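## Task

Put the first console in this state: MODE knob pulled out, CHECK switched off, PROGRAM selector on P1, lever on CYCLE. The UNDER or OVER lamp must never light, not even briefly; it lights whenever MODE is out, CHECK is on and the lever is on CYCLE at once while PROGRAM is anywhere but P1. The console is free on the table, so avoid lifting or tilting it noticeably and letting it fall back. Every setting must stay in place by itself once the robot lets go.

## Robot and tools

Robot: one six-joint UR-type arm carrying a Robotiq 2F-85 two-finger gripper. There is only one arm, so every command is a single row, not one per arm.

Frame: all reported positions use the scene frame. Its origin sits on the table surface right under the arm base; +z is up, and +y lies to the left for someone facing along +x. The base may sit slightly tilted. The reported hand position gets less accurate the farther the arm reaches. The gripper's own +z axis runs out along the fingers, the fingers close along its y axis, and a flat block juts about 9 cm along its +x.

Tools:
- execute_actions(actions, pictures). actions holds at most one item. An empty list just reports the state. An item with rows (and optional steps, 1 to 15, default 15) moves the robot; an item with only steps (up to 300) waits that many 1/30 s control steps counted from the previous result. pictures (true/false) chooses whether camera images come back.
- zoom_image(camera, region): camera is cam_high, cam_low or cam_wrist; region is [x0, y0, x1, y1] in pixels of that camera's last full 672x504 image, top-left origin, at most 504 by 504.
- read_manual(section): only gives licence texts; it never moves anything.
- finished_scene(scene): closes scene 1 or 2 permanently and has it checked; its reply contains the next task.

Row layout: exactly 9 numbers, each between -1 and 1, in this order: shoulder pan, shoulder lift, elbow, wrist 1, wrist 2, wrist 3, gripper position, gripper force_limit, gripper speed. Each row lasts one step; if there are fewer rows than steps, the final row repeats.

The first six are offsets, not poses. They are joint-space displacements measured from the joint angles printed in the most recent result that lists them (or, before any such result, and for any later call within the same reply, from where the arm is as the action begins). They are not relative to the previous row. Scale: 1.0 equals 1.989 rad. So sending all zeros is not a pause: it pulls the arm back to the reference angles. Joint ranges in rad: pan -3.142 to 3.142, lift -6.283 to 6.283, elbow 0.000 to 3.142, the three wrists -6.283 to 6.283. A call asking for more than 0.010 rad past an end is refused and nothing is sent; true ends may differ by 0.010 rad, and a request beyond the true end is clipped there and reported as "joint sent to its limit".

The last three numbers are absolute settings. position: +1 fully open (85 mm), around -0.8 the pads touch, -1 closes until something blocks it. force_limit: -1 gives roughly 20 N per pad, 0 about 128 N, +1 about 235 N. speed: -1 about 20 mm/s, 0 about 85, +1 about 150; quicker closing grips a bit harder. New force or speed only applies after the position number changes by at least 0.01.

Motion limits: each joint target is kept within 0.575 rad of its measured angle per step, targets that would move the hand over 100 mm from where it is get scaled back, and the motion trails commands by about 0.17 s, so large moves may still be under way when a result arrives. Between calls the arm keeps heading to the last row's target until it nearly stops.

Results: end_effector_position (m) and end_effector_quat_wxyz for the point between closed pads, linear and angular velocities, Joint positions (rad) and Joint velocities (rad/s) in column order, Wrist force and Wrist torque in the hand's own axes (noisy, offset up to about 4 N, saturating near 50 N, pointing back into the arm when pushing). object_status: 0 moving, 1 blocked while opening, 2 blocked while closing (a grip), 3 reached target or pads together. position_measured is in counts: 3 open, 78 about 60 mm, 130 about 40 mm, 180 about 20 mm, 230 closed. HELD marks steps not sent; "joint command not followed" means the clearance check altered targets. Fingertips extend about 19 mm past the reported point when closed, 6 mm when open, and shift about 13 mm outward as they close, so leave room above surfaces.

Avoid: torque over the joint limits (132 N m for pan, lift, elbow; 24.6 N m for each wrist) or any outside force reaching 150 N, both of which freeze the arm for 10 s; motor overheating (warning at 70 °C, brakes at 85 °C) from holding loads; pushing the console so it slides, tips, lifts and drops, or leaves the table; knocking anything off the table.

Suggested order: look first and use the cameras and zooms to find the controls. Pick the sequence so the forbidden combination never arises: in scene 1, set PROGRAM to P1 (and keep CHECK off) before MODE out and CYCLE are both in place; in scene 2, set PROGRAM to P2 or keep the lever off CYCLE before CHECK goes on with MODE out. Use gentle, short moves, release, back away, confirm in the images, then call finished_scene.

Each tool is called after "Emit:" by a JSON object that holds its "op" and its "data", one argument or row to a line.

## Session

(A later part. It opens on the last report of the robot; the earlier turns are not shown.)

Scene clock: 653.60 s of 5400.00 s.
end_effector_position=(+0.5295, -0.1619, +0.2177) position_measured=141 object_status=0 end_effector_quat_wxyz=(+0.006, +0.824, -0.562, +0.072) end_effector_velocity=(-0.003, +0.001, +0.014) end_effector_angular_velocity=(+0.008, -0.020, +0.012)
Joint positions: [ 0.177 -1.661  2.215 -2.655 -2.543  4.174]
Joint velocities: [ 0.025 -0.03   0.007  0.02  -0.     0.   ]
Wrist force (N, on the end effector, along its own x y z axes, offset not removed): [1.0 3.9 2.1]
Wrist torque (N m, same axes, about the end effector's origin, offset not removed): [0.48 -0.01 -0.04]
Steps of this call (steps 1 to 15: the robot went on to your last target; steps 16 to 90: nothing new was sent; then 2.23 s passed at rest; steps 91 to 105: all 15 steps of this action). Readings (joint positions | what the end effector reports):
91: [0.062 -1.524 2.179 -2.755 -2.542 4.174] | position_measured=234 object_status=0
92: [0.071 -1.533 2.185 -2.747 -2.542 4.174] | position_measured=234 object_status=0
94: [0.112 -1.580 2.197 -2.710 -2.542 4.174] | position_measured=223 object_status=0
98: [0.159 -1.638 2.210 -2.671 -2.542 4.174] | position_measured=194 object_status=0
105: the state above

Emit:
{"op": "execute_actions", "data": {
  "actions": [
    {"rows": [[-0.022,-0.0476,-0.0235,0.071,0,0,1,0,0]], "steps": 15}
  ]
}}

Scene clock: 658.47 s of 5400.00 s.
end_effector_position=(+0.5263, -0.2097, +0.2321) position_measured=3 object_status=3 end_effector_quat_wxyz=(+0.021, +0.818, -0.572, +0.063) end_effector_velocity=(-0.002, -0.009, +0.003) end_effector_angular_velocity=(-0.003, +0.008, -0.003)
Joint positions: [ 0.135 -1.753  2.169 -2.517 -2.543  4.174]
Joint velocities: [-0.008 -0.018 -0.009  0.029 -0.001 -0.   ]
Wrist force (N, on the end effector, along its own x y z axes, offset not removed): [0.4 1.8 0.3]
Wrist torque (N m, same axes, about the end effector's origin, offset not removed): [0.40 0.07 0.09]
Steps of this call (steps 1 to 15: the robot went on to your last target; steps 16 to 90: nothing new was sent; then 1.37 s passed at rest; steps 91 to 105: all 15 steps of this action). Readings (joint positions | what the end effector reports):
91: [0.180 -1.665 2.215 -2.652 -2.543 4.174] | position_measured=3 object_status=3
92: [0.173 -1.673 2.209 -2.643 -2.543 4.174] | position_measured=3 object_status=3
94: [0.157 -1.706 2.192 -2.596 -2.543 4.174] | position_measured=3 object_status=3
98: [0.141 -1.740 2.176 -2.540 -2.543 4.174] | position_measured=3 object_status=3
105: the state above
camera_calibration (this result's frames):
cam_wrist: T_world_to_cam=[[-0.934438, -0.348142, -0.0749845, 0.439523], [-0.354848, 0.92803, 0.113324, 0.392959], [0.0301351, 0.132502, -0.990725, 0.390031], [0, 0, 0, 1]] pos_world=[0.538394, -0.263342, 0.374839]

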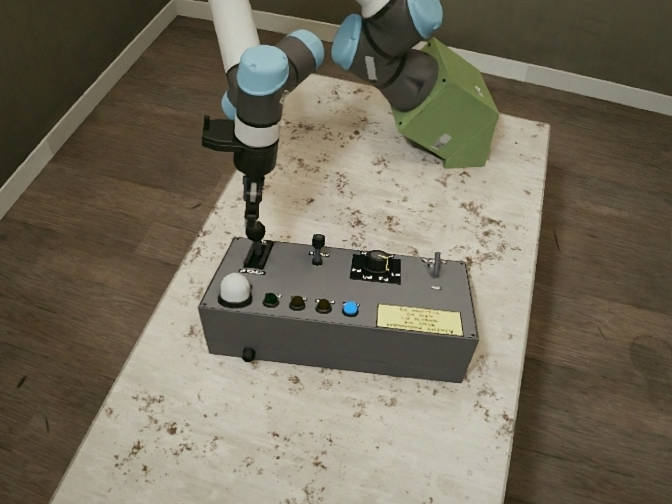

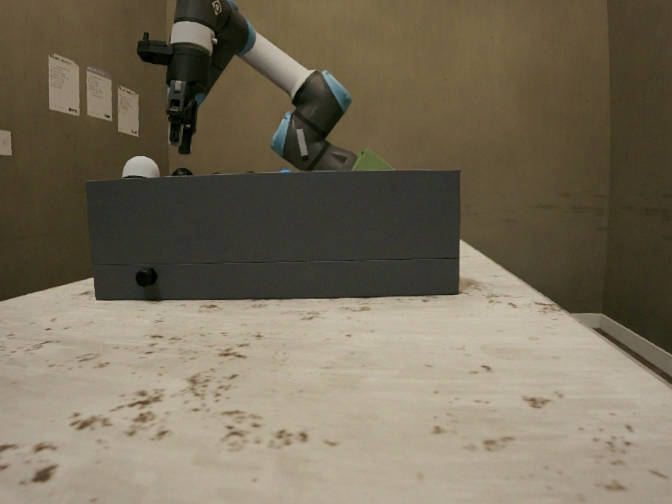

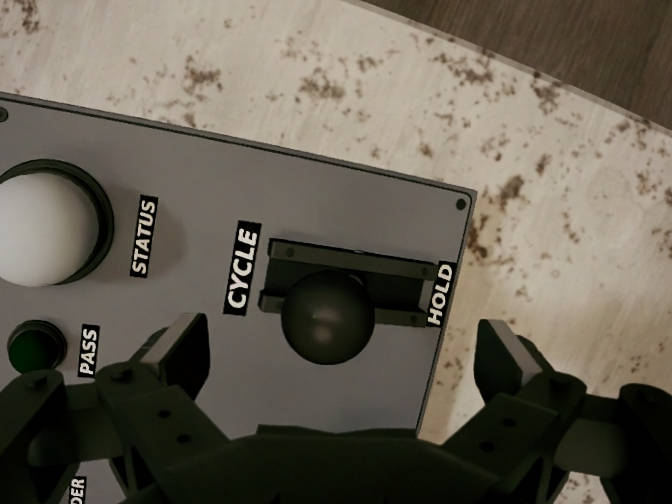

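Emit:
{"op": "zoom_image", "data": {
  "camera": "cam_high",
  "region": [190, 200, 350, 320]
}}

Region (190, 200, 350, 320) of cam_high's 672x504 image, scaled by 3.150, with more detail than that image has; it fills the top 378 rows of this view, and the rest is white.

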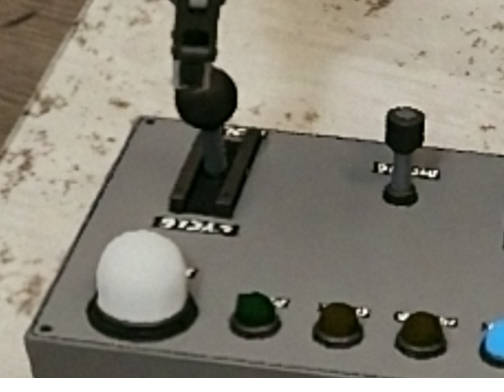

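Emit:
{"op": "execute_actions", "data": {
  "actions": [
    {"rows": [[-0.064,0.078,-0.005,-0.073,0,0,1,0,0]], "steps": 15}
  ],
  "pictures": false
}}

Scene clock: 662.90 s of 5400.00 s.
end_effector_position=(+0.5323, -0.2112, +0.1562) position_measured=3 object_status=3 end_effector_quat_wxyz=(+0.066, +0.798, -0.598, +0.036) end_effector_velocity=(-0.000, +0.001, -0.017) end_effector_angular_velocity=(-0.008, +0.020, -0.013)
Joint positions: [ 0.01  -1.602  2.16  -2.659 -2.543  4.174]
Joint velocities: [-0.025  0.035 -0.001 -0.032 -0.    -0.001]
Wrist force (N, on the end effector, along its own x y z axes, offset not removed): [2.1 1.4 2.5]
Wrist torque (N m, same axes, about the end effector's origin, offset not removed): [0.24 -0.21 0.13]
Steps of this call (steps 1 to 15: the robot went on to your last target; steps 16 to 90: nothing new was sent; then 0.93 s passed at rest; steps 91 to 105: all 15 steps of this action). Readings (joint positions | what the end effector reports):
91: [0.133 -1.755 2.168 -2.514 -2.543 4.174] | position_measured=3 object_status=3
92: [0.124 -1.746 2.166 -2.523 -2.543 4.174] | position_measured=3 object_status=3
94: [0.081 -1.695 2.164 -2.573 -2.543 4.174] | position_measured=3 object_status=3
98: [0.030 -1.629 2.161 -2.634 -2.543 4.174] | position_measured=3 object_status=3
105: the state above

Emit:
{"op": "execute_actions", "data": {
  "actions": [
    {"rows": [[0,0,0,0,0,0,-1,1,0]], "steps": 15}
  ],
  "pictures": false
}}

Emit:
{"op": "execute_actions", "data": {
  "actions": [
    {"steps": 25}
  ],
  "pictures": false
}}

Scene clock: 665.93 s of 5400.00 s.
end_effector_position=(+0.5324, -0.2113, +0.1562) position_measured=96 object_status=0 end_effector_quat_wxyz=(+0.066, +0.798, -0.599, +0.036) end_effector_velocity=(+0.000, +0.000, +0.001) end_effector_angular_velocity=(+0.001, -0.001, +0.000)
Joint positions: [ 0.01  -1.602  2.159 -2.659 -2.543  4.174]
Joint velocities: [ 0.001 -0.001  0.     0.001  0.     0.001]
Wrist force (N, on the end effector, along its own x y z axes, offset not removed): [-0.7 -0.3 1.5]
Wrist torque (N m, same axes, about the end effector's origin, offset not removed): [-0.08 0.09 0.11]
Steps of this call (steps 1 to 15: the robot went on to your last target; steps 16 to 76: nothing new was sent; steps 77 to 91: all 15 steps of this action). Readings (joint positions | what the end effector reports):
77: [0.007 -1.598 2.159 -2.662 -2.543 4.174] | position_measured=3 object_status=0
78: [0.008 -1.599 2.159 -2.662 -2.543 4.174] | position_measured=4 object_status=0
80: [0.009 -1.600 2.159 -2.661 -2.543 4.174] | position_measured=14 object_status=0
84: [0.010 -1.602 2.159 -2.659 -2.543 4.174] | position_measured=43 object_status=0
91: the state above

Scene clock: 666.77 s of 5400.00 s.
end_effector_position=(+0.5323, -0.2112, +0.1563) position_measured=141 object_status=2 end_effector_quat_wxyz=(+0.066, +0.798, -0.598, +0.036) end_effector_velocity=(-0.000, +0.000, -0.000) end_effector_angular_velocity=(-0.000, +0.001, +0.000)
Joint positions: [ 0.011 -1.602  2.16  -2.659 -2.543  4.174]
Joint velocities: [-0.     0.001 -0.     0.    -0.    -0.   ]
Wrist force (N, on the end effector, along its own x y z axes, offset not removed): [1.9 -4.1 -21.0]
Wrist torque (N m, same axes, about the end effector's origin, offset not removed): [0.31 0.00 0.15]
Steps of this call (steps 1 to 15: the robot went on to your last target; steps 16 to 25: nothing new was sent). Readings (joint positions | what the end effector reports):
1: [0.010 -1.602 2.159 -2.659 -2.543 4.174] | position_measured=103 object_status=0
2: [0.010 -1.602 2.159 -2.659 -2.543 4.174] | position_measured=111 object_status=0
4: [0.010 -1.602 2.159 -2.659 -2.543 4.174] | position_measured=126 object_status=0
8: [0.011 -1.602 2.159 -2.659 -2.543 4.174] | position_measured=141 object_status=0
25: the state above
The arm was judged still, so your last target was given up. Only a new action makes it travel on or press farther. Fingers that are still opening or closing keep moving.

Small lift test (~1 cm).

Emit:
{"op": "execute_actions", "data": {
  "actions": [
    {"rows": [[0.011,-0.012,0,0.0125,0,0,-1,1,0]], "steps": 15}
  ]
}}

Scene clock: 668.73 s of 5400.00 s.
end_effector_position=(+0.5329, -0.2102, +0.1691) position_measured=141 object_status=2 end_effector_quat_wxyz=(+0.058, +0.802, -0.594, +0.040) end_effector_velocity=(+0.001, -0.001, +0.003) end_effector_angular_velocity=(-0.001, -0.006, -0.002)
Joint positions: [ 0.032 -1.626  2.16  -2.634 -2.543  4.174]
Joint velocities: [ 0.004 -0.005 -0.002  0.002 -0.002  0.001]
Wrist force (N, on the end effector, along its own x y z axes, offset not removed): [-17.2 -11.7 45.3]
Wrist torque (N m, same axes, about the end effector's origin, offset not removed): [-0.03 0.40 0.87]
Steps of this call (steps 1 to 44: nothing new was sent; steps 45 to 59: all 15 steps of this action). Readings (joint positions | what the end effector reports):
45: [0.011 -1.603 2.160 -2.658 -2.543 4.174] | position_measured=141 object_status=2
46: [0.014 -1.606 2.160 -2.654 -2.543 4.174] | position_measured=141 object_status=2
48: [0.021 -1.614 2.160 -2.645 -2.542 4.174] | position_measured=141 object_status=2
52: [0.029 -1.622 2.160 -2.638 -2.542 4.174] | position_measured=141 object_status=2
59: the state above
camera_calibration (this result's frames):
cam_wrist: T_world_to_cam=[[-0.956342, -0.292144, 0.00779153, 0.45025], [-0.289679, 0.951125, 0.106992, 0.374118], [-0.0386679, 0.100064, -0.994229, 0.357969], [0, 0, 0, 1]] pos_world=[0.552809, -0.260115, 0.312367]

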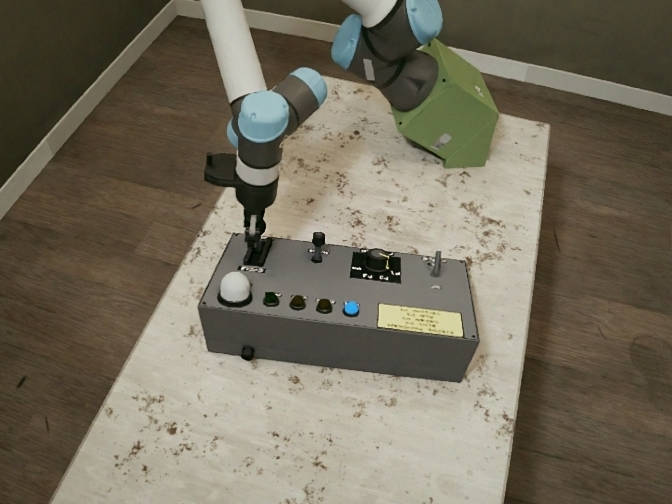

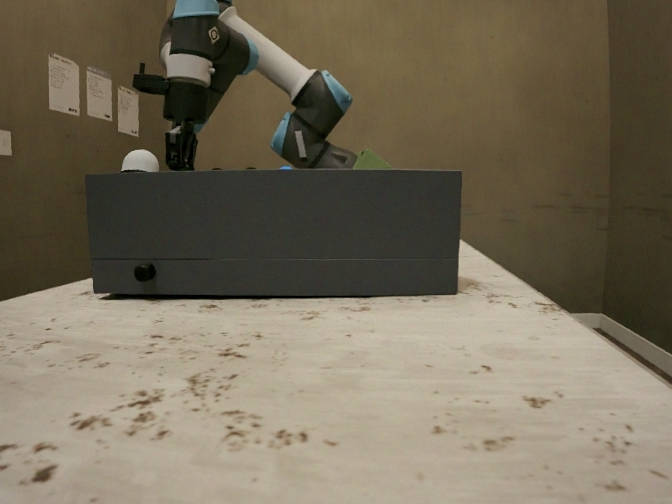

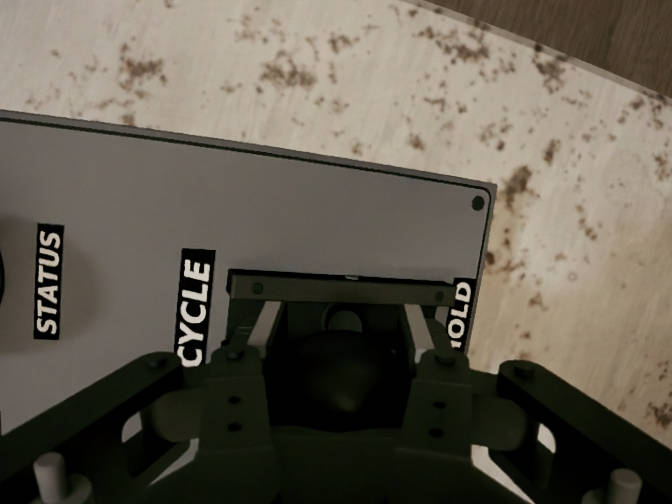

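Emit:
{"op": "execute_actions", "data": {
  "actions": [
    {"rows": [[-0.0125,0.0135,0,-0.014,0,0,-1,1,0]], "steps": 15}
  ],
  "pictures": false
}}

Emit:
{"op": "execute_actions", "data": {
  "actions": [
    {"rows": [[0.005,0.027,-0.021,-0.006,0,0,-1,1,0]], "steps": 15}
  ]
}}

Scene clock: 673.77 s of 5400.00 s.
end_effector_position=(+0.5323, -0.2114, +0.1549) position_measured=141 object_status=2 end_effector_quat_wxyz=(+0.067, +0.797, -0.599, +0.036) end_effector_velocity=(-0.001, +0.000, -0.004) end_effector_angular_velocity=(-0.001, +0.006, -0.002)
Joint positions: [ 0.008 -1.6    2.159 -2.662 -2.543  4.174]
Joint velocities: [-0.006  0.006  0.    -0.003  0.001  0.   ]
Wrist force (N, on the end effector, along its own x y z axes, offset not removed): [20.9 -1.1 -50.0]
Wrist torque (N m, same axes, about the end effector's origin, offset not removed): [-0.16 -0.28 -0.18]
Steps of this call (steps 1 to 15: the robot went on to your last target; steps 16 to 90: nothing new was sent; then 1.53 s passed at rest; steps 91 to 105: all 15 steps of this action). Readings (joint positions | what the end effector reports):
91: [0.032 -1.626 2.160 -2.634 -2.543 4.174] | position_measured=141 object_status=2
92: [0.028 -1.622 2.160 -2.639 -2.543 4.174] | position_measured=141 object_status=2
94: [0.020 -1.612 2.160 -2.648 -2.543 4.174] | position_measured=141 object_status=2
98: [0.011 -1.603 2.160 -2.658 -2.543 4.174] | position_measured=141 object_status=2
105: the state above

Scene clock: 683.87 s of 5400.00 s.
end_effector_position=(+0.5341, -0.2119, +0.1542) position_measured=141 object_status=2 end_effector_quat_wxyz=(+0.070, +0.798, -0.598, +0.036) end_effector_velocity=(-0.000, -0.001, +0.000) end_effector_angular_velocity=(-0.000, +0.000, -0.001)
Joint positions: [ 0.01  -1.592  2.154 -2.66  -2.551  4.174]
Joint velocities: [-0.001 -0.001 -0.     0.    -0.    -0.   ]
Wrist force (N, on the end effector, along its own x y z axes, offset not removed): [-6.5 24.2 -0.1]
Wrist torque (N m, same axes, about the end effector's origin, offset not removed): [1.69 0.38 0.46]
FORCE FAULT: contact force on the arm reached its limit, and the arm stopped for 10 seconds. The contact can be on any part of the arm, not only on its tool. The arm's remaining commands of this call were not run. The arm holds still and accepts commands again. Move the arm away from the contact; if what it grips holds it there, let go first. Pushing or pulling that hard again can fault the arm again.
The stop began at step 3 of this call (marked STOPPED below). From that step on the arm followed nothing that you had sent. 13 steps, steps kept back included, did not run and will not run. Nothing is kept back now, and the robot has no last target.
Steps of this call (steps 1 to 2: the first 2 steps of this action; steps 3 to 303: the stop). Readings (joint positions | what the end effector reports):
1: [0.008 -1.599 2.159 -2.662 -2.543 4.174] | position_measured=141 object_status=2
2: [0.010 -1.592 2.153 -2.664 -2.543 4.174] | position_measured=141 object_status=2
3: [0.010 -1.592 2.153 -2.663 -2.546 4.174] | position_measured=141 object_status=2 STOPPED
4: [0.010 -1.592 2.153 -2.663 -2.547 4.174] | position_measured=141 object_status=2
8: [0.010 -1.592 2.153 -2.662 -2.550 4.174] | position_measured=141 object_status=2
303: the state above
camera_calibration (this result's frames):
cam_wrist: T_world_to_cam=[[-0.959552, -0.279877, 0.0304623, 0.451753], [-0.275779, 0.956192, 0.0982011, 0.372699], [-0.056612, 0.0858283, -0.9947, 0.350016], [0, 0, 0, 1]] pos_world=[0.556079, -0.259978, 0.2978]

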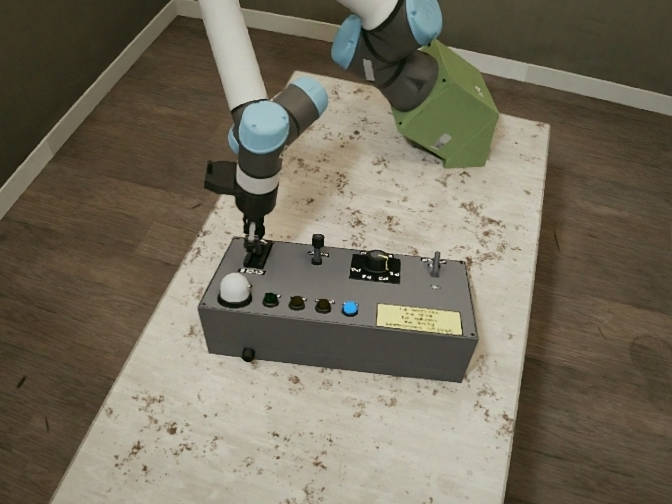

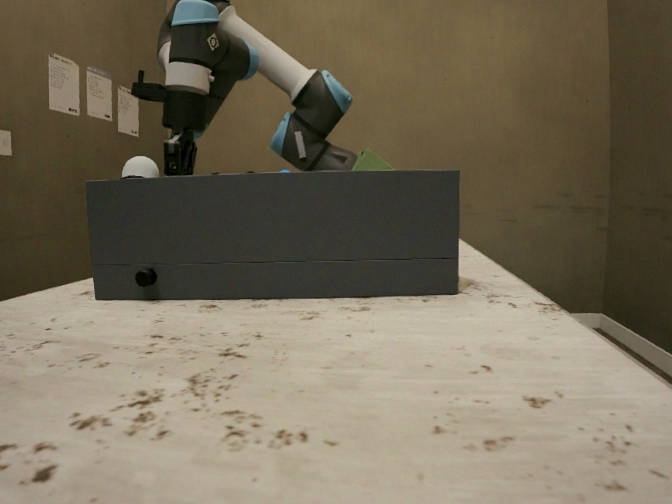

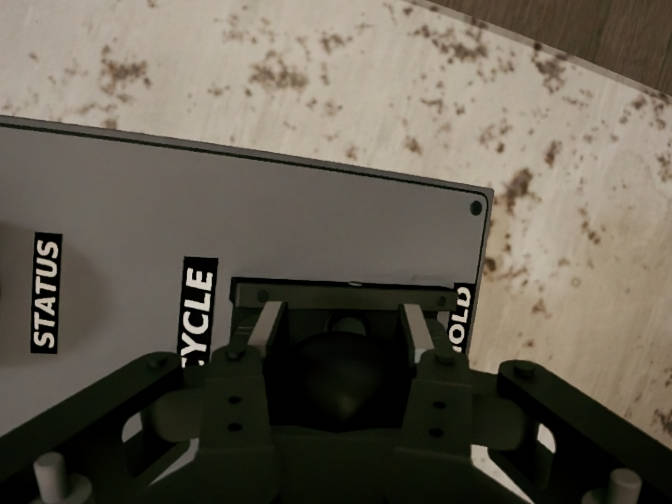

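Emit:
{"op": "zoom_image", "data": {
  "camera": "cam_high",
  "region": [360, 295, 480, 345]
}}

Region (360, 295, 480, 345) of cam_high's 672x504 image, scaled by 4.200, with more detail than that image has; it fills the top 210 rows of this view, and the rest is white.

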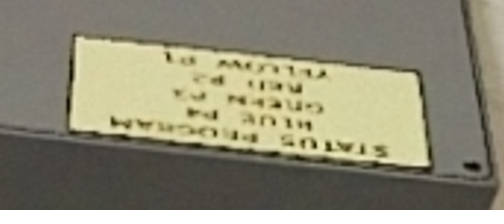

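Emit:
{"op": "execute_actions", "data": {
  "actions": [
    {"rows": [[0.075,-0.09,0,0.09,0,0,1,0,0]], "steps": 15}
  ]
}}

Scene clock: 687.53 s of 5400.00 s.
end_effector_position=(+0.5296, -0.2125, +0.2444) position_measured=49 object_status=0 end_effector_quat_wxyz=(+0.018, +0.821, -0.566, +0.068) end_effector_velocity=(-0.003, -0.001, +0.020) end_effector_angular_velocity=(+0.010, -0.025, +0.019)
Joint positions: [ 0.155 -1.767  2.154 -2.486 -2.551  4.174]
Joint velocities: [ 0.033 -0.041 -0.     0.04  -0.    -0.   ]
Wrist force (N, on the end effector, along its own x y z axes, offset not removed): [-1.5 2.0 0.8]
Wrist torque (N m, same axes, about the end effector's origin, offset not removed): [0.20 0.26 0.04]
Steps of this call (steps 1 to 90: nothing new was sent; then 0.17 s passed at rest; steps 91 to 105: all 15 steps of this action). Readings (joint positions | what the end effector reports):
91: [0.010 -1.593 2.154 -2.660 -2.551 4.174] | position_measured=141 object_status=0
92: [0.019 -1.602 2.154 -2.650 -2.551 4.174] | position_measured=141 object_status=0
94: [0.068 -1.658 2.154 -2.595 -2.551 4.174] | position_measured=130 object_status=0
98: [0.130 -1.736 2.154 -2.517 -2.551 4.174] | position_measured=102 object_status=0
105: the state above
camera_calibration (this result's frames):
cam_wrist: T_world_to_cam=[[-0.928824, -0.360449, -0.0858087, 0.439561], [-0.368313, 0.923436, 0.107753, 0.40289], [0.0403993, 0.131688, -0.990468, 0.396878], [0, 0, 0, 1]] pos_world=[0.540631, -0.265868, 0.3874]

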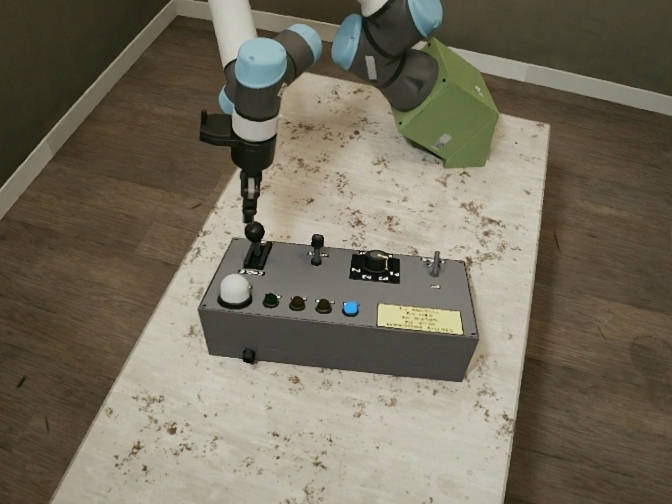

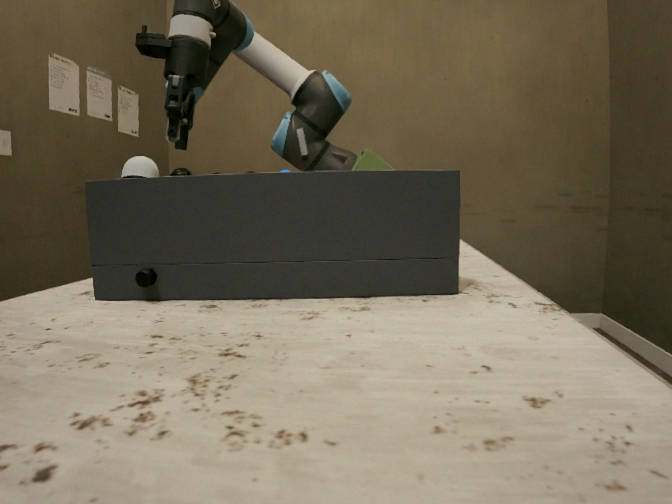

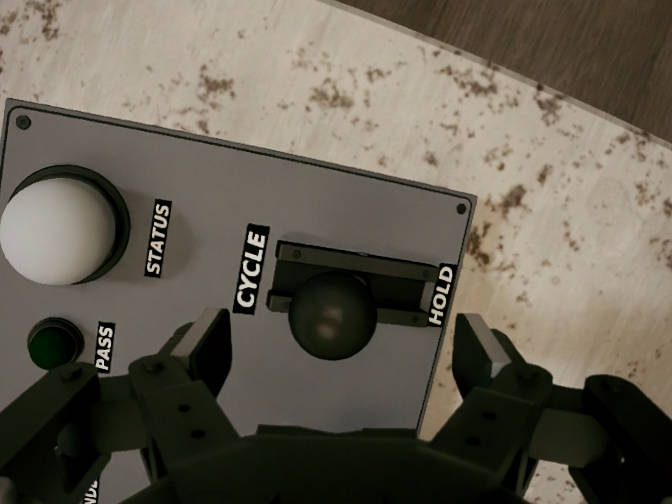

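Emit:
{"op": "execute_actions", "data": {
  "actions": [
    {"rows": [[0.084,0.078,0.074,-0.152,0,0,-1,0,1]], "steps": 15}
  ]
}}

Scene clock: 693.57 s of 5400.00 s.
end_effector_position=(+0.5146, -0.0955, +0.2438) position_measured=165 object_status=0 end_effector_quat_wxyz=(-0.040, +0.843, -0.527, +0.103) end_effector_velocity=(-0.006, +0.025, +0.002) end_effector_angular_velocity=(+0.014, -0.038, +0.013)
Joint positions: [ 0.317 -1.616  2.297 -2.778 -2.551  4.174]
Joint velocities: [ 0.04   0.038  0.035 -0.088 -0.    -0.001]
Wrist force (N, on the end effector, along its own x y z axes, offset not removed): [0.0 2.0 -0.3]
Wrist torque (N m, same axes, about the end effector's origin, offset not removed): [0.27 0.10 0.20]
Steps of this call (steps 1 to 15: the robot went on to your last target; steps 16 to 90: nothing new was sent; then 2.53 s passed at rest; steps 91 to 105: all 15 steps of this action). Readings (joint positions | what the end effector reports):
91: [0.160 -1.771 2.154 -2.482 -2.551 4.174] | position_measured=3 object_status=0
92: [0.168 -1.762 2.163 -2.491 -2.551 4.174] | position_measured=5 object_status=0
94: [0.216 -1.715 2.207 -2.558 -2.551 4.174] | position_measured=23 object_status=0
98: [0.288 -1.645 2.270 -2.711 -2.551 4.174] | position_measured=73 object_status=0
105: the state above
camera_calibration (this result's frames):
cam_wrist: T_world_to_cam=[[-0.871661, -0.441012, -0.213814, 0.461915], [-0.469351, 0.87674, 0.105056, 0.337571], [0.141128, 0.191927, -0.971209, 0.330682], [0, 0, 0, 1]] pos_world=[0.514404, -0.155718, 0.384462]

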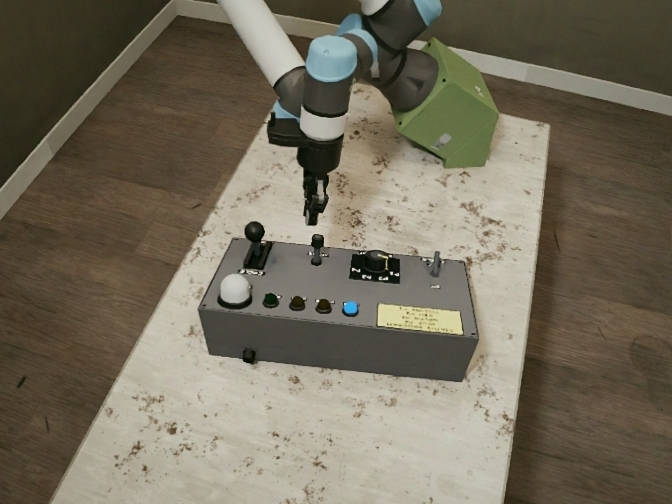

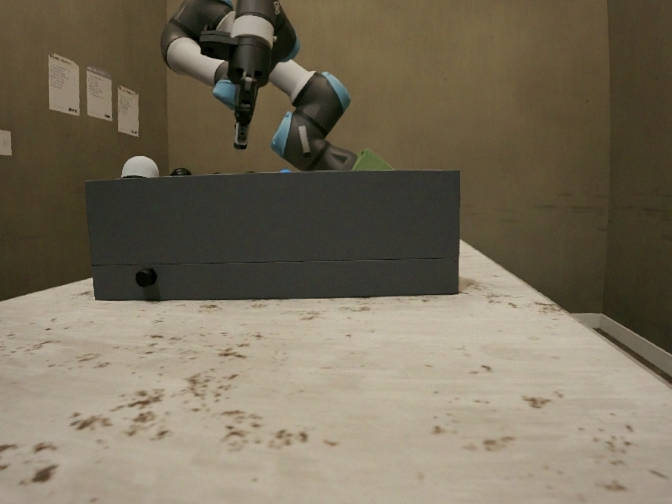

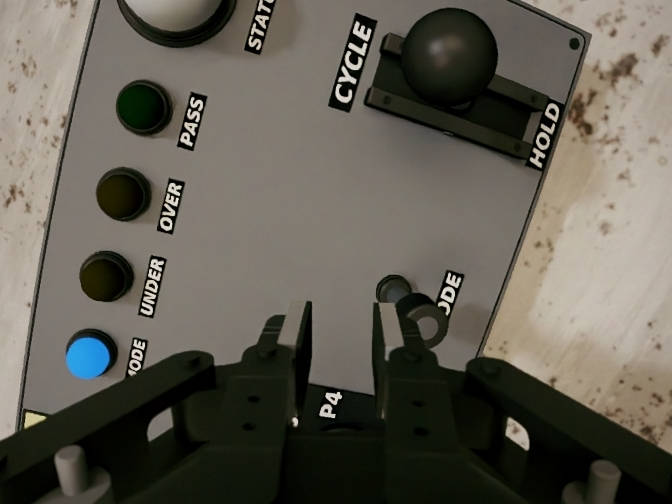

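Emit:
{"op": "execute_actions", "data": {
  "actions": [
    {"rows": [[0.0045,-0.0235,0.0277,-0.004,0,0,-1,0,1]], "steps": 15}
  ],
  "pictures": false
}}

Scene clock: 700.37 s of 5400.00 s.
end_effector_position=(+0.4935, -0.0973, +0.2464) position_measured=232 object_status=3 end_effector_quat_wxyz=(-0.043, +0.844, -0.525, +0.104) end_effector_velocity=(-0.004, -0.001, +0.000) end_effector_angular_velocity=(+0.000, -0.000, +0.001)
Joint positions: [ 0.326 -1.662  2.351 -2.786 -2.551  4.174]
Joint velocities: [ 0.001 -0.009  0.009  0.     0.    -0.001]
Wrist force (N, on the end effector, along its own x y z axes, offset not removed): [0.3 0.3 3.7]
Wrist torque (N m, same axes, about the end effector's origin, offset not removed): [-0.10 0.17 -0.10]
Steps of this call (steps 1 to 30: the robot went on to your last target; steps 31 to 90: nothing new was sent; then 3.30 s passed at rest; steps 91 to 105: all 15 steps of this action). Readings (joint positions | what the end effector reports):
91: [0.322 -1.612 2.302 -2.788 -2.551 4.174] | position_measured=232 object_status=3
92: [0.323 -1.619 2.308 -2.788 -2.551 4.174] | position_measured=232 object_status=3
94: [0.324 -1.637 2.326 -2.787 -2.551 4.174] | position_measured=232 object_status=3
98: [0.326 -1.655 2.344 -2.786 -2.551 4.174] | position_measured=232 object_status=3
105: the state above

Emit:
{"op": "execute_actions", "data": {
  "actions": [
    {"rows": [[-0.075,0.036,0.033,-0.069,0,0,-1,0,1]], "steps": 15}
  ]
}}

Scene clock: 703.50 s of 5400.00 s.
end_effector_position=(+0.4677, -0.1133, +0.1790) position_measured=232 object_status=3 end_effector_quat_wxyz=(+0.009, +0.826, -0.560, +0.073) end_effector_velocity=(-0.006, -0.005, -0.014) end_effector_angular_velocity=(-0.011, +0.023, -0.021)
Joint positions: [ 0.181 -1.592  2.415 -2.92  -2.551  4.174]
Joint velocities: [-0.032  0.014  0.012 -0.029 -0.     0.   ]
Wrist force (N, on the end effector, along its own x y z axes, offset not removed): [1.1 -0.1 1.3]
Wrist torque (N m, same axes, about the end effector's origin, offset not removed): [0.05 -0.12 -0.02]
Steps of this call (steps 1 to 15: the robot went on to your last target; steps 16 to 79: nothing new was sent; steps 80 to 94: all 15 steps of this action). Readings (joint positions | what the end effector reports):
80: [0.326 -1.662 2.353 -2.787 -2.551 4.174] | position_measured=232 object_status=3
81: [0.317 -1.654 2.360 -2.796 -2.551 4.174] | position_measured=232 object_status=3
83: [0.268 -1.628 2.383 -2.842 -2.551 4.174] | position_measured=232 object_status=3
87: [0.206 -1.602 2.406 -2.898 -2.551 4.174] | position_measured=232 object_status=3
94: the state above
camera_calibration (this result's frames):
cam_wrist: T_world_to_cam=[[-0.920777, -0.375642, -0.105182, 0.410217], [-0.386123, 0.916013, 0.108763, 0.302868], [0.0554919, 0.14076, -0.988487, 0.315086], [0, 0, 0, 1]] pos_world=[0.477178, -0.167688, 0.321665]

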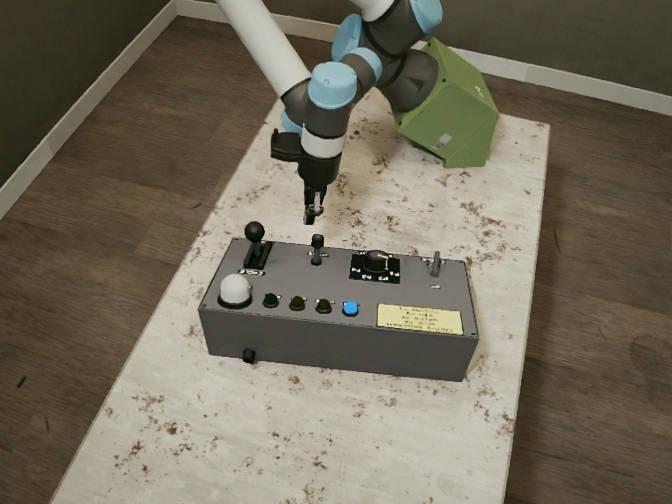

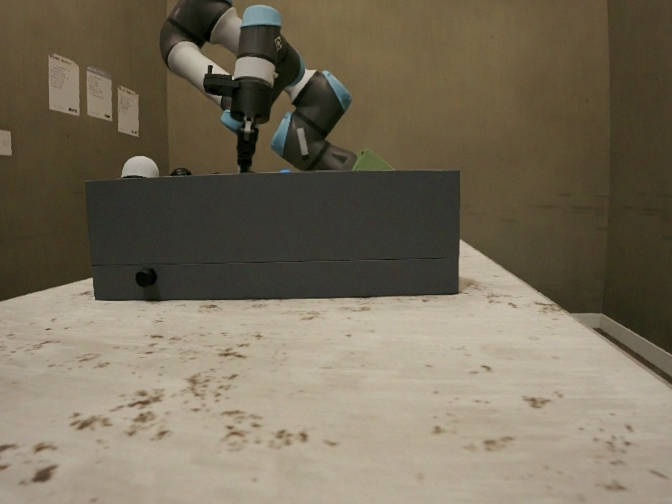

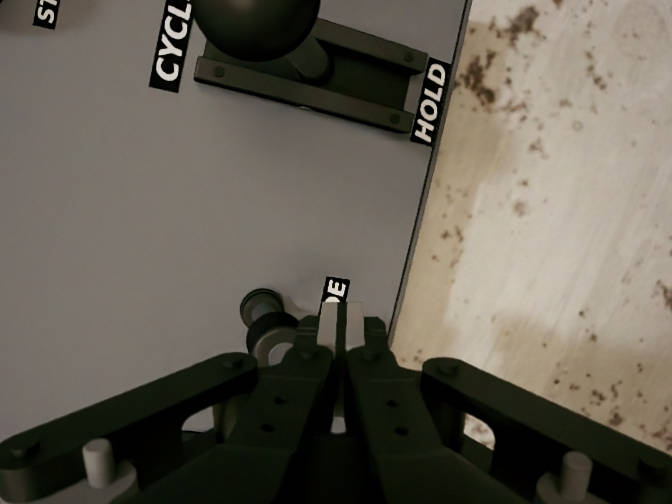

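Emit:
{"op": "execute_actions", "data": {
  "actions": [
    {"rows": [[0.004,0.034,-0.0303,-0.0036,0,0,-1,0,1]], "steps": 15}
  ]
}}

Scene clock: 707.47 s of 5400.00 s.
end_effector_position=(+0.4922, -0.1028, +0.1749) position_measured=232 object_status=3 end_effector_quat_wxyz=(+0.006, +0.827, -0.558, +0.075) end_effector_velocity=(+0.005, +0.002, -0.001) end_effector_angular_velocity=(+0.000, -0.002, -0.001)
Joint positions: [ 0.189 -1.526  2.356 -2.927 -2.551  4.174]
Joint velocities: [ 0.001  0.012 -0.012 -0.001 -0.     0.001]
Wrist force (N, on the end effector, along its own x y z axes, offset not removed): [-1.2 0.7 -0.4]
Wrist torque (N m, same axes, about the end effector's origin, offset not removed): [-0.06 0.17 -0.10]
Steps of this call (steps 1 to 15: the robot went on to your last target; steps 16 to 90: nothing new was sent; then 0.47 s passed at rest; steps 91 to 105: all 15 steps of this action). Readings (joint positions | what the end effector reports):
91: [0.177 -1.589 2.416 -2.923 -2.551 4.174] | position_measured=232 object_status=3
92: [0.179 -1.582 2.409 -2.924 -2.551 4.174] | position_measured=232 object_status=3
94: [0.183 -1.558 2.387 -2.925 -2.551 4.174] | position_measured=232 object_status=3
98: [0.187 -1.535 2.365 -2.927 -2.551 4.174] | position_measured=232 object_status=3
105: the state above
camera_calibration (this result's frames):
cam_wrist: T_world_to_cam=[[-0.918389, -0.379717, -0.111249, 0.435795], [-0.391056, 0.913895, 0.10895, 0.30527], [0.0602998, 0.143563, -0.987802, 0.306], [0, 0, 0, 1]] pos_world=[0.501156, -0.157437, 0.31749]

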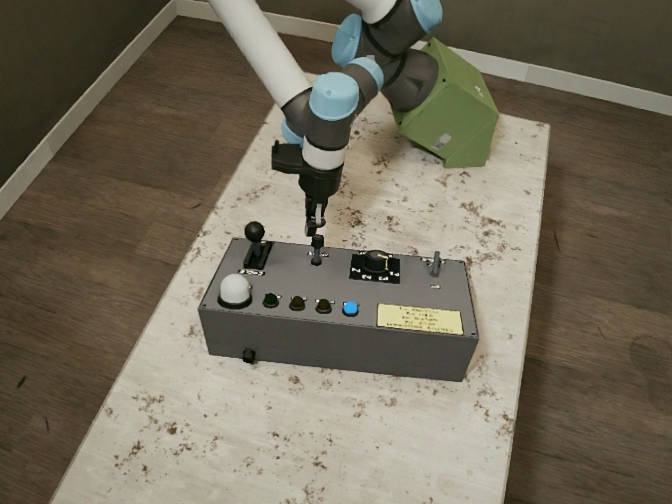

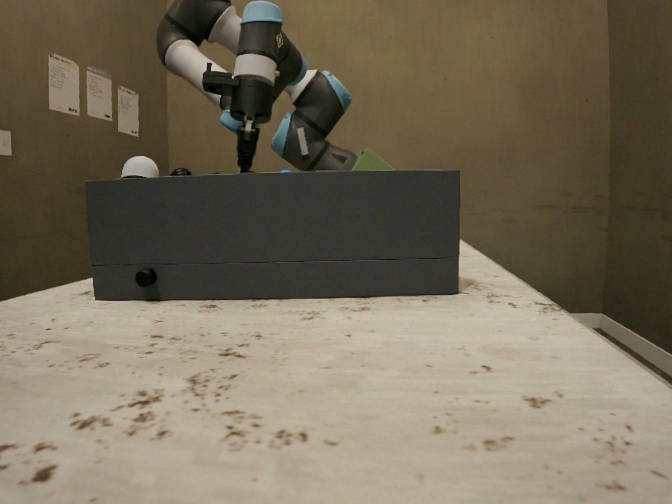

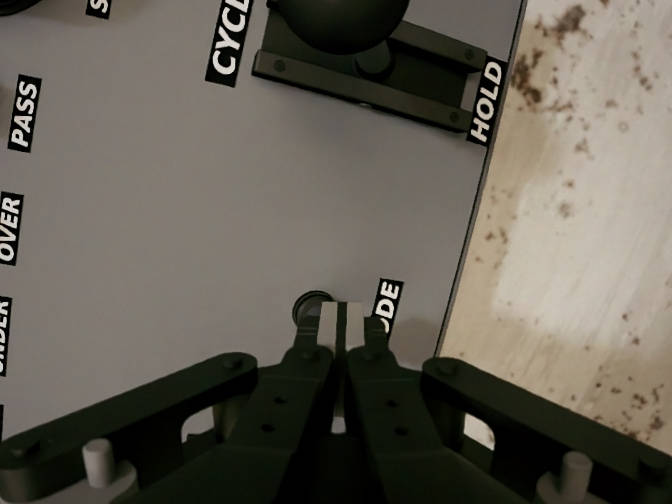

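Emit:
{"op": "execute_actions", "data": {
  "actions": [
    {"rows": [[-0.0277,0.026,-0.0034,-0.0225,0,0,-1,0,1]], "steps": 15}
  ]
}}

Scene clock: 722.00 s of 5400.00 s.
end_effector_position=(+0.4921, -0.1067, +0.1520) position_measured=232 object_status=3 end_effector_quat_wxyz=(+0.022, +0.820, -0.569, +0.066) end_effector_velocity=(-0.000, +0.000, -0.000) end_effector_angular_velocity=(+0.000, +0.001, +0.001)
Joint positions: [ 0.144 -1.481  2.35  -2.968 -2.551  4.174]
Joint velocities: [-0.     0.001 -0.    -0.     0.    -0.001]
Wrist force (N, on the end effector, along its own x y z axes, offset not removed): [0.5 7.7 -19.8]
Wrist torque (N m, same axes, about the end effector's origin, offset not removed): [-0.01 -0.08 -0.01]
FORCE FAULT: contact force on the arm reached its limit, and the arm stopped for 10 seconds. The contact can be on any part of the arm, not only on its tool. The arm's remaining commands of this call were not run. The arm holds still and accepts commands again. Move the arm away from the contact; if what it grips holds it there, let go first. Pushing or pulling that hard again can fault the arm again.
The stop began at step 102 of this call (marked STOPPED below). From that step on the arm followed nothing that you had sent. 4 steps, steps kept back included, did not run and will not run. Nothing is kept back now, and the robot has no last target.
Steps of this call (steps 1 to 15: the robot went on to your last target; steps 16 to 90: nothing new was sent; then 1.13 s passed at rest; steps 91 to 101: the first 11 steps of this action; steps 102 to 402: the stop). Readings (joint positions | what the end effector reports):
91: [0.188 -1.523 2.355 -2.928 -2.551 4.174] | position_measured=232 object_status=3
92: [0.181 -1.517 2.354 -2.934 -2.551 4.174] | position_measured=232 object_status=3
94: [0.162 -1.499 2.352 -2.950 -2.551 4.174] | position_measured=232 object_status=3
98: [0.143 -1.482 2.350 -2.965 -2.551 4.174] | position_measured=232 object_status=3
102: [0.139 -1.478 2.350 -2.970 -2.551 4.174] | position_measured=232 object_status=3 STOPPED
402: the state above
camera_calibration (this result's frames):
cam_wrist: T_world_to_cam=[[-0.931931, -0.354427, -0.0767265, 0.435784], [-0.36113, 0.926317, 0.107342, 0.298156], [0.0330283, 0.127743, -0.991257, 0.296236], [0, 0, 0, 1]] pos_world=[0.504009, -0.159576, 0.295078]

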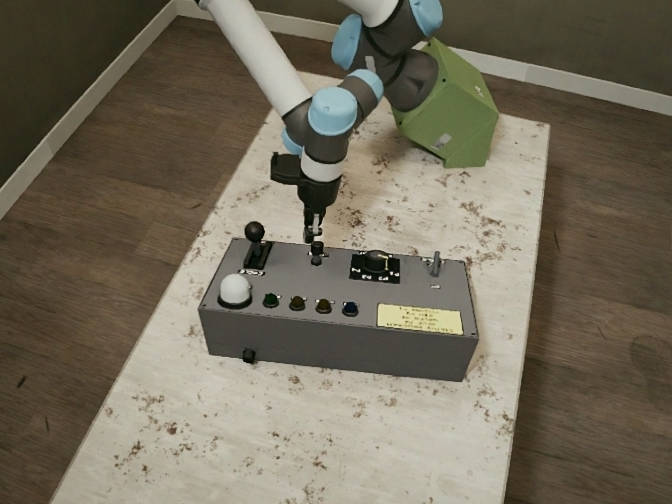

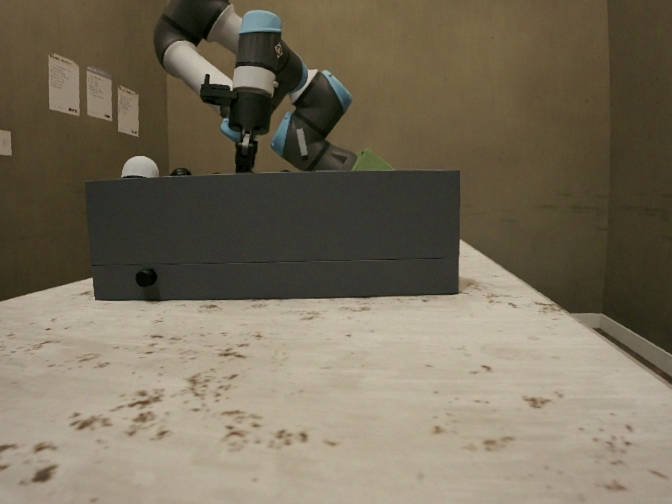

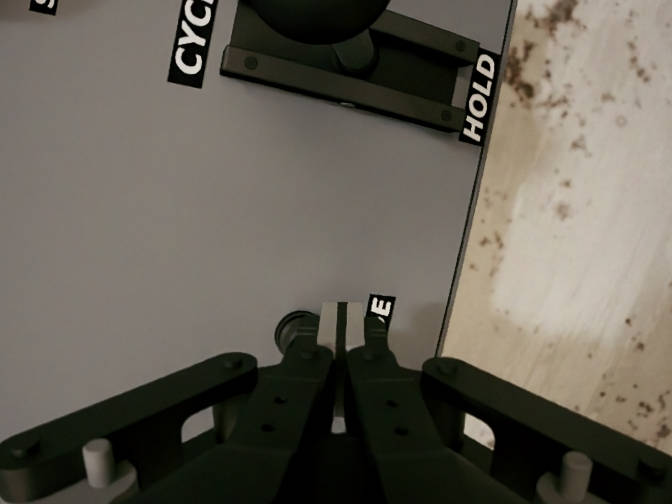

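Emit:
{"op": "execute_actions", "data": {
  "actions": [
    {"rows": [[0.06,-0.07,0.018,0.052,0,0,-1,0,1]], "steps": 15}
  ],
  "pictures": false
}}

Scene clock: 725.40 s of 5400.00 s.
end_effector_position=(+0.4827, -0.1006, +0.2121) position_measured=232 object_status=3 end_effector_quat_wxyz=(-0.020, +0.836, -0.542, +0.091) end_effector_velocity=(-0.002, +0.001, +0.013) end_effector_angular_velocity=(+0.009, -0.020, +0.012)
Joint positions: [ 0.26  -1.617  2.385 -2.867 -2.551  4.174]
Joint velocities: [ 0.025 -0.029  0.006  0.021  0.     0.001]
Wrist force (N, on the end effector, along its own x y z axes, offset not removed): [-2.4 -0.7 1.2]
Wrist torque (N m, same axes, about the end effector's origin, offset not removed): [-0.12 0.44 -0.01]
Steps of this call (steps 1 to 87: nothing new was sent; steps 88 to 102: all 15 steps of this action). Readings (joint positions | what the end effector reports):
88: [0.144 -1.482 2.350 -2.967 -2.551 4.174] | position_measured=232 object_status=3
89: [0.153 -1.490 2.355 -2.959 -2.551 4.174] | position_measured=232 object_status=3
91: [0.194 -1.537 2.368 -2.922 -2.551 4.174] | position_measured=232 object_status=3
95: [0.241 -1.594 2.380 -2.883 -2.551 4.174] | position_measured=232 object_status=3
102: the state above

Emit:
{"op": "execute_actions", "data": {
  "actions": [
    {"rows": [[-0.053,-0.0755,-0.116,0.1915,0,0,-1,0,1]], "steps": 15}
  ],
  "pictures": false
}}

Scene clock: 728.07 s of 5400.00 s.
end_effector_position=(+0.5288, -0.2091, +0.2432) position_measured=232 object_status=3 end_effector_quat_wxyz=(+0.017, +0.821, -0.566, +0.069) end_effector_velocity=(+0.005, -0.029, +0.009) end_effector_angular_velocity=(-0.008, +0.034, +0.002)
Joint positions: [ 0.158 -1.763  2.161 -2.5   -2.551  4.174]
Joint velocities: [-0.026 -0.035 -0.063  0.121 -0.     0.001]
Wrist force (N, on the end effector, along its own x y z axes, offset not removed): [1.4 2.5 0.8]
Wrist torque (N m, same axes, about the end effector's origin, offset not removed): [0.47 -0.17 0.09]
Steps of this call (steps 1 to 15: the robot went on to your last target; steps 16 to 65: nothing new was sent; steps 66 to 80: all 15 steps of this action). Readings (joint positions | what the end effector reports):
66: [0.262 -1.621 2.385 -2.864 -2.551 4.174] | position_measured=232 object_status=3
67: [0.254 -1.630 2.377 -2.854 -2.551 4.174] | position_measured=232 object_status=3
69: [0.222 -1.672 2.317 -2.786 -2.551 4.174] | position_measured=232 object_status=3
73: [0.177 -1.736 2.208 -2.593 -2.551 4.174] | position_measured=232 object_status=3
80: the state above


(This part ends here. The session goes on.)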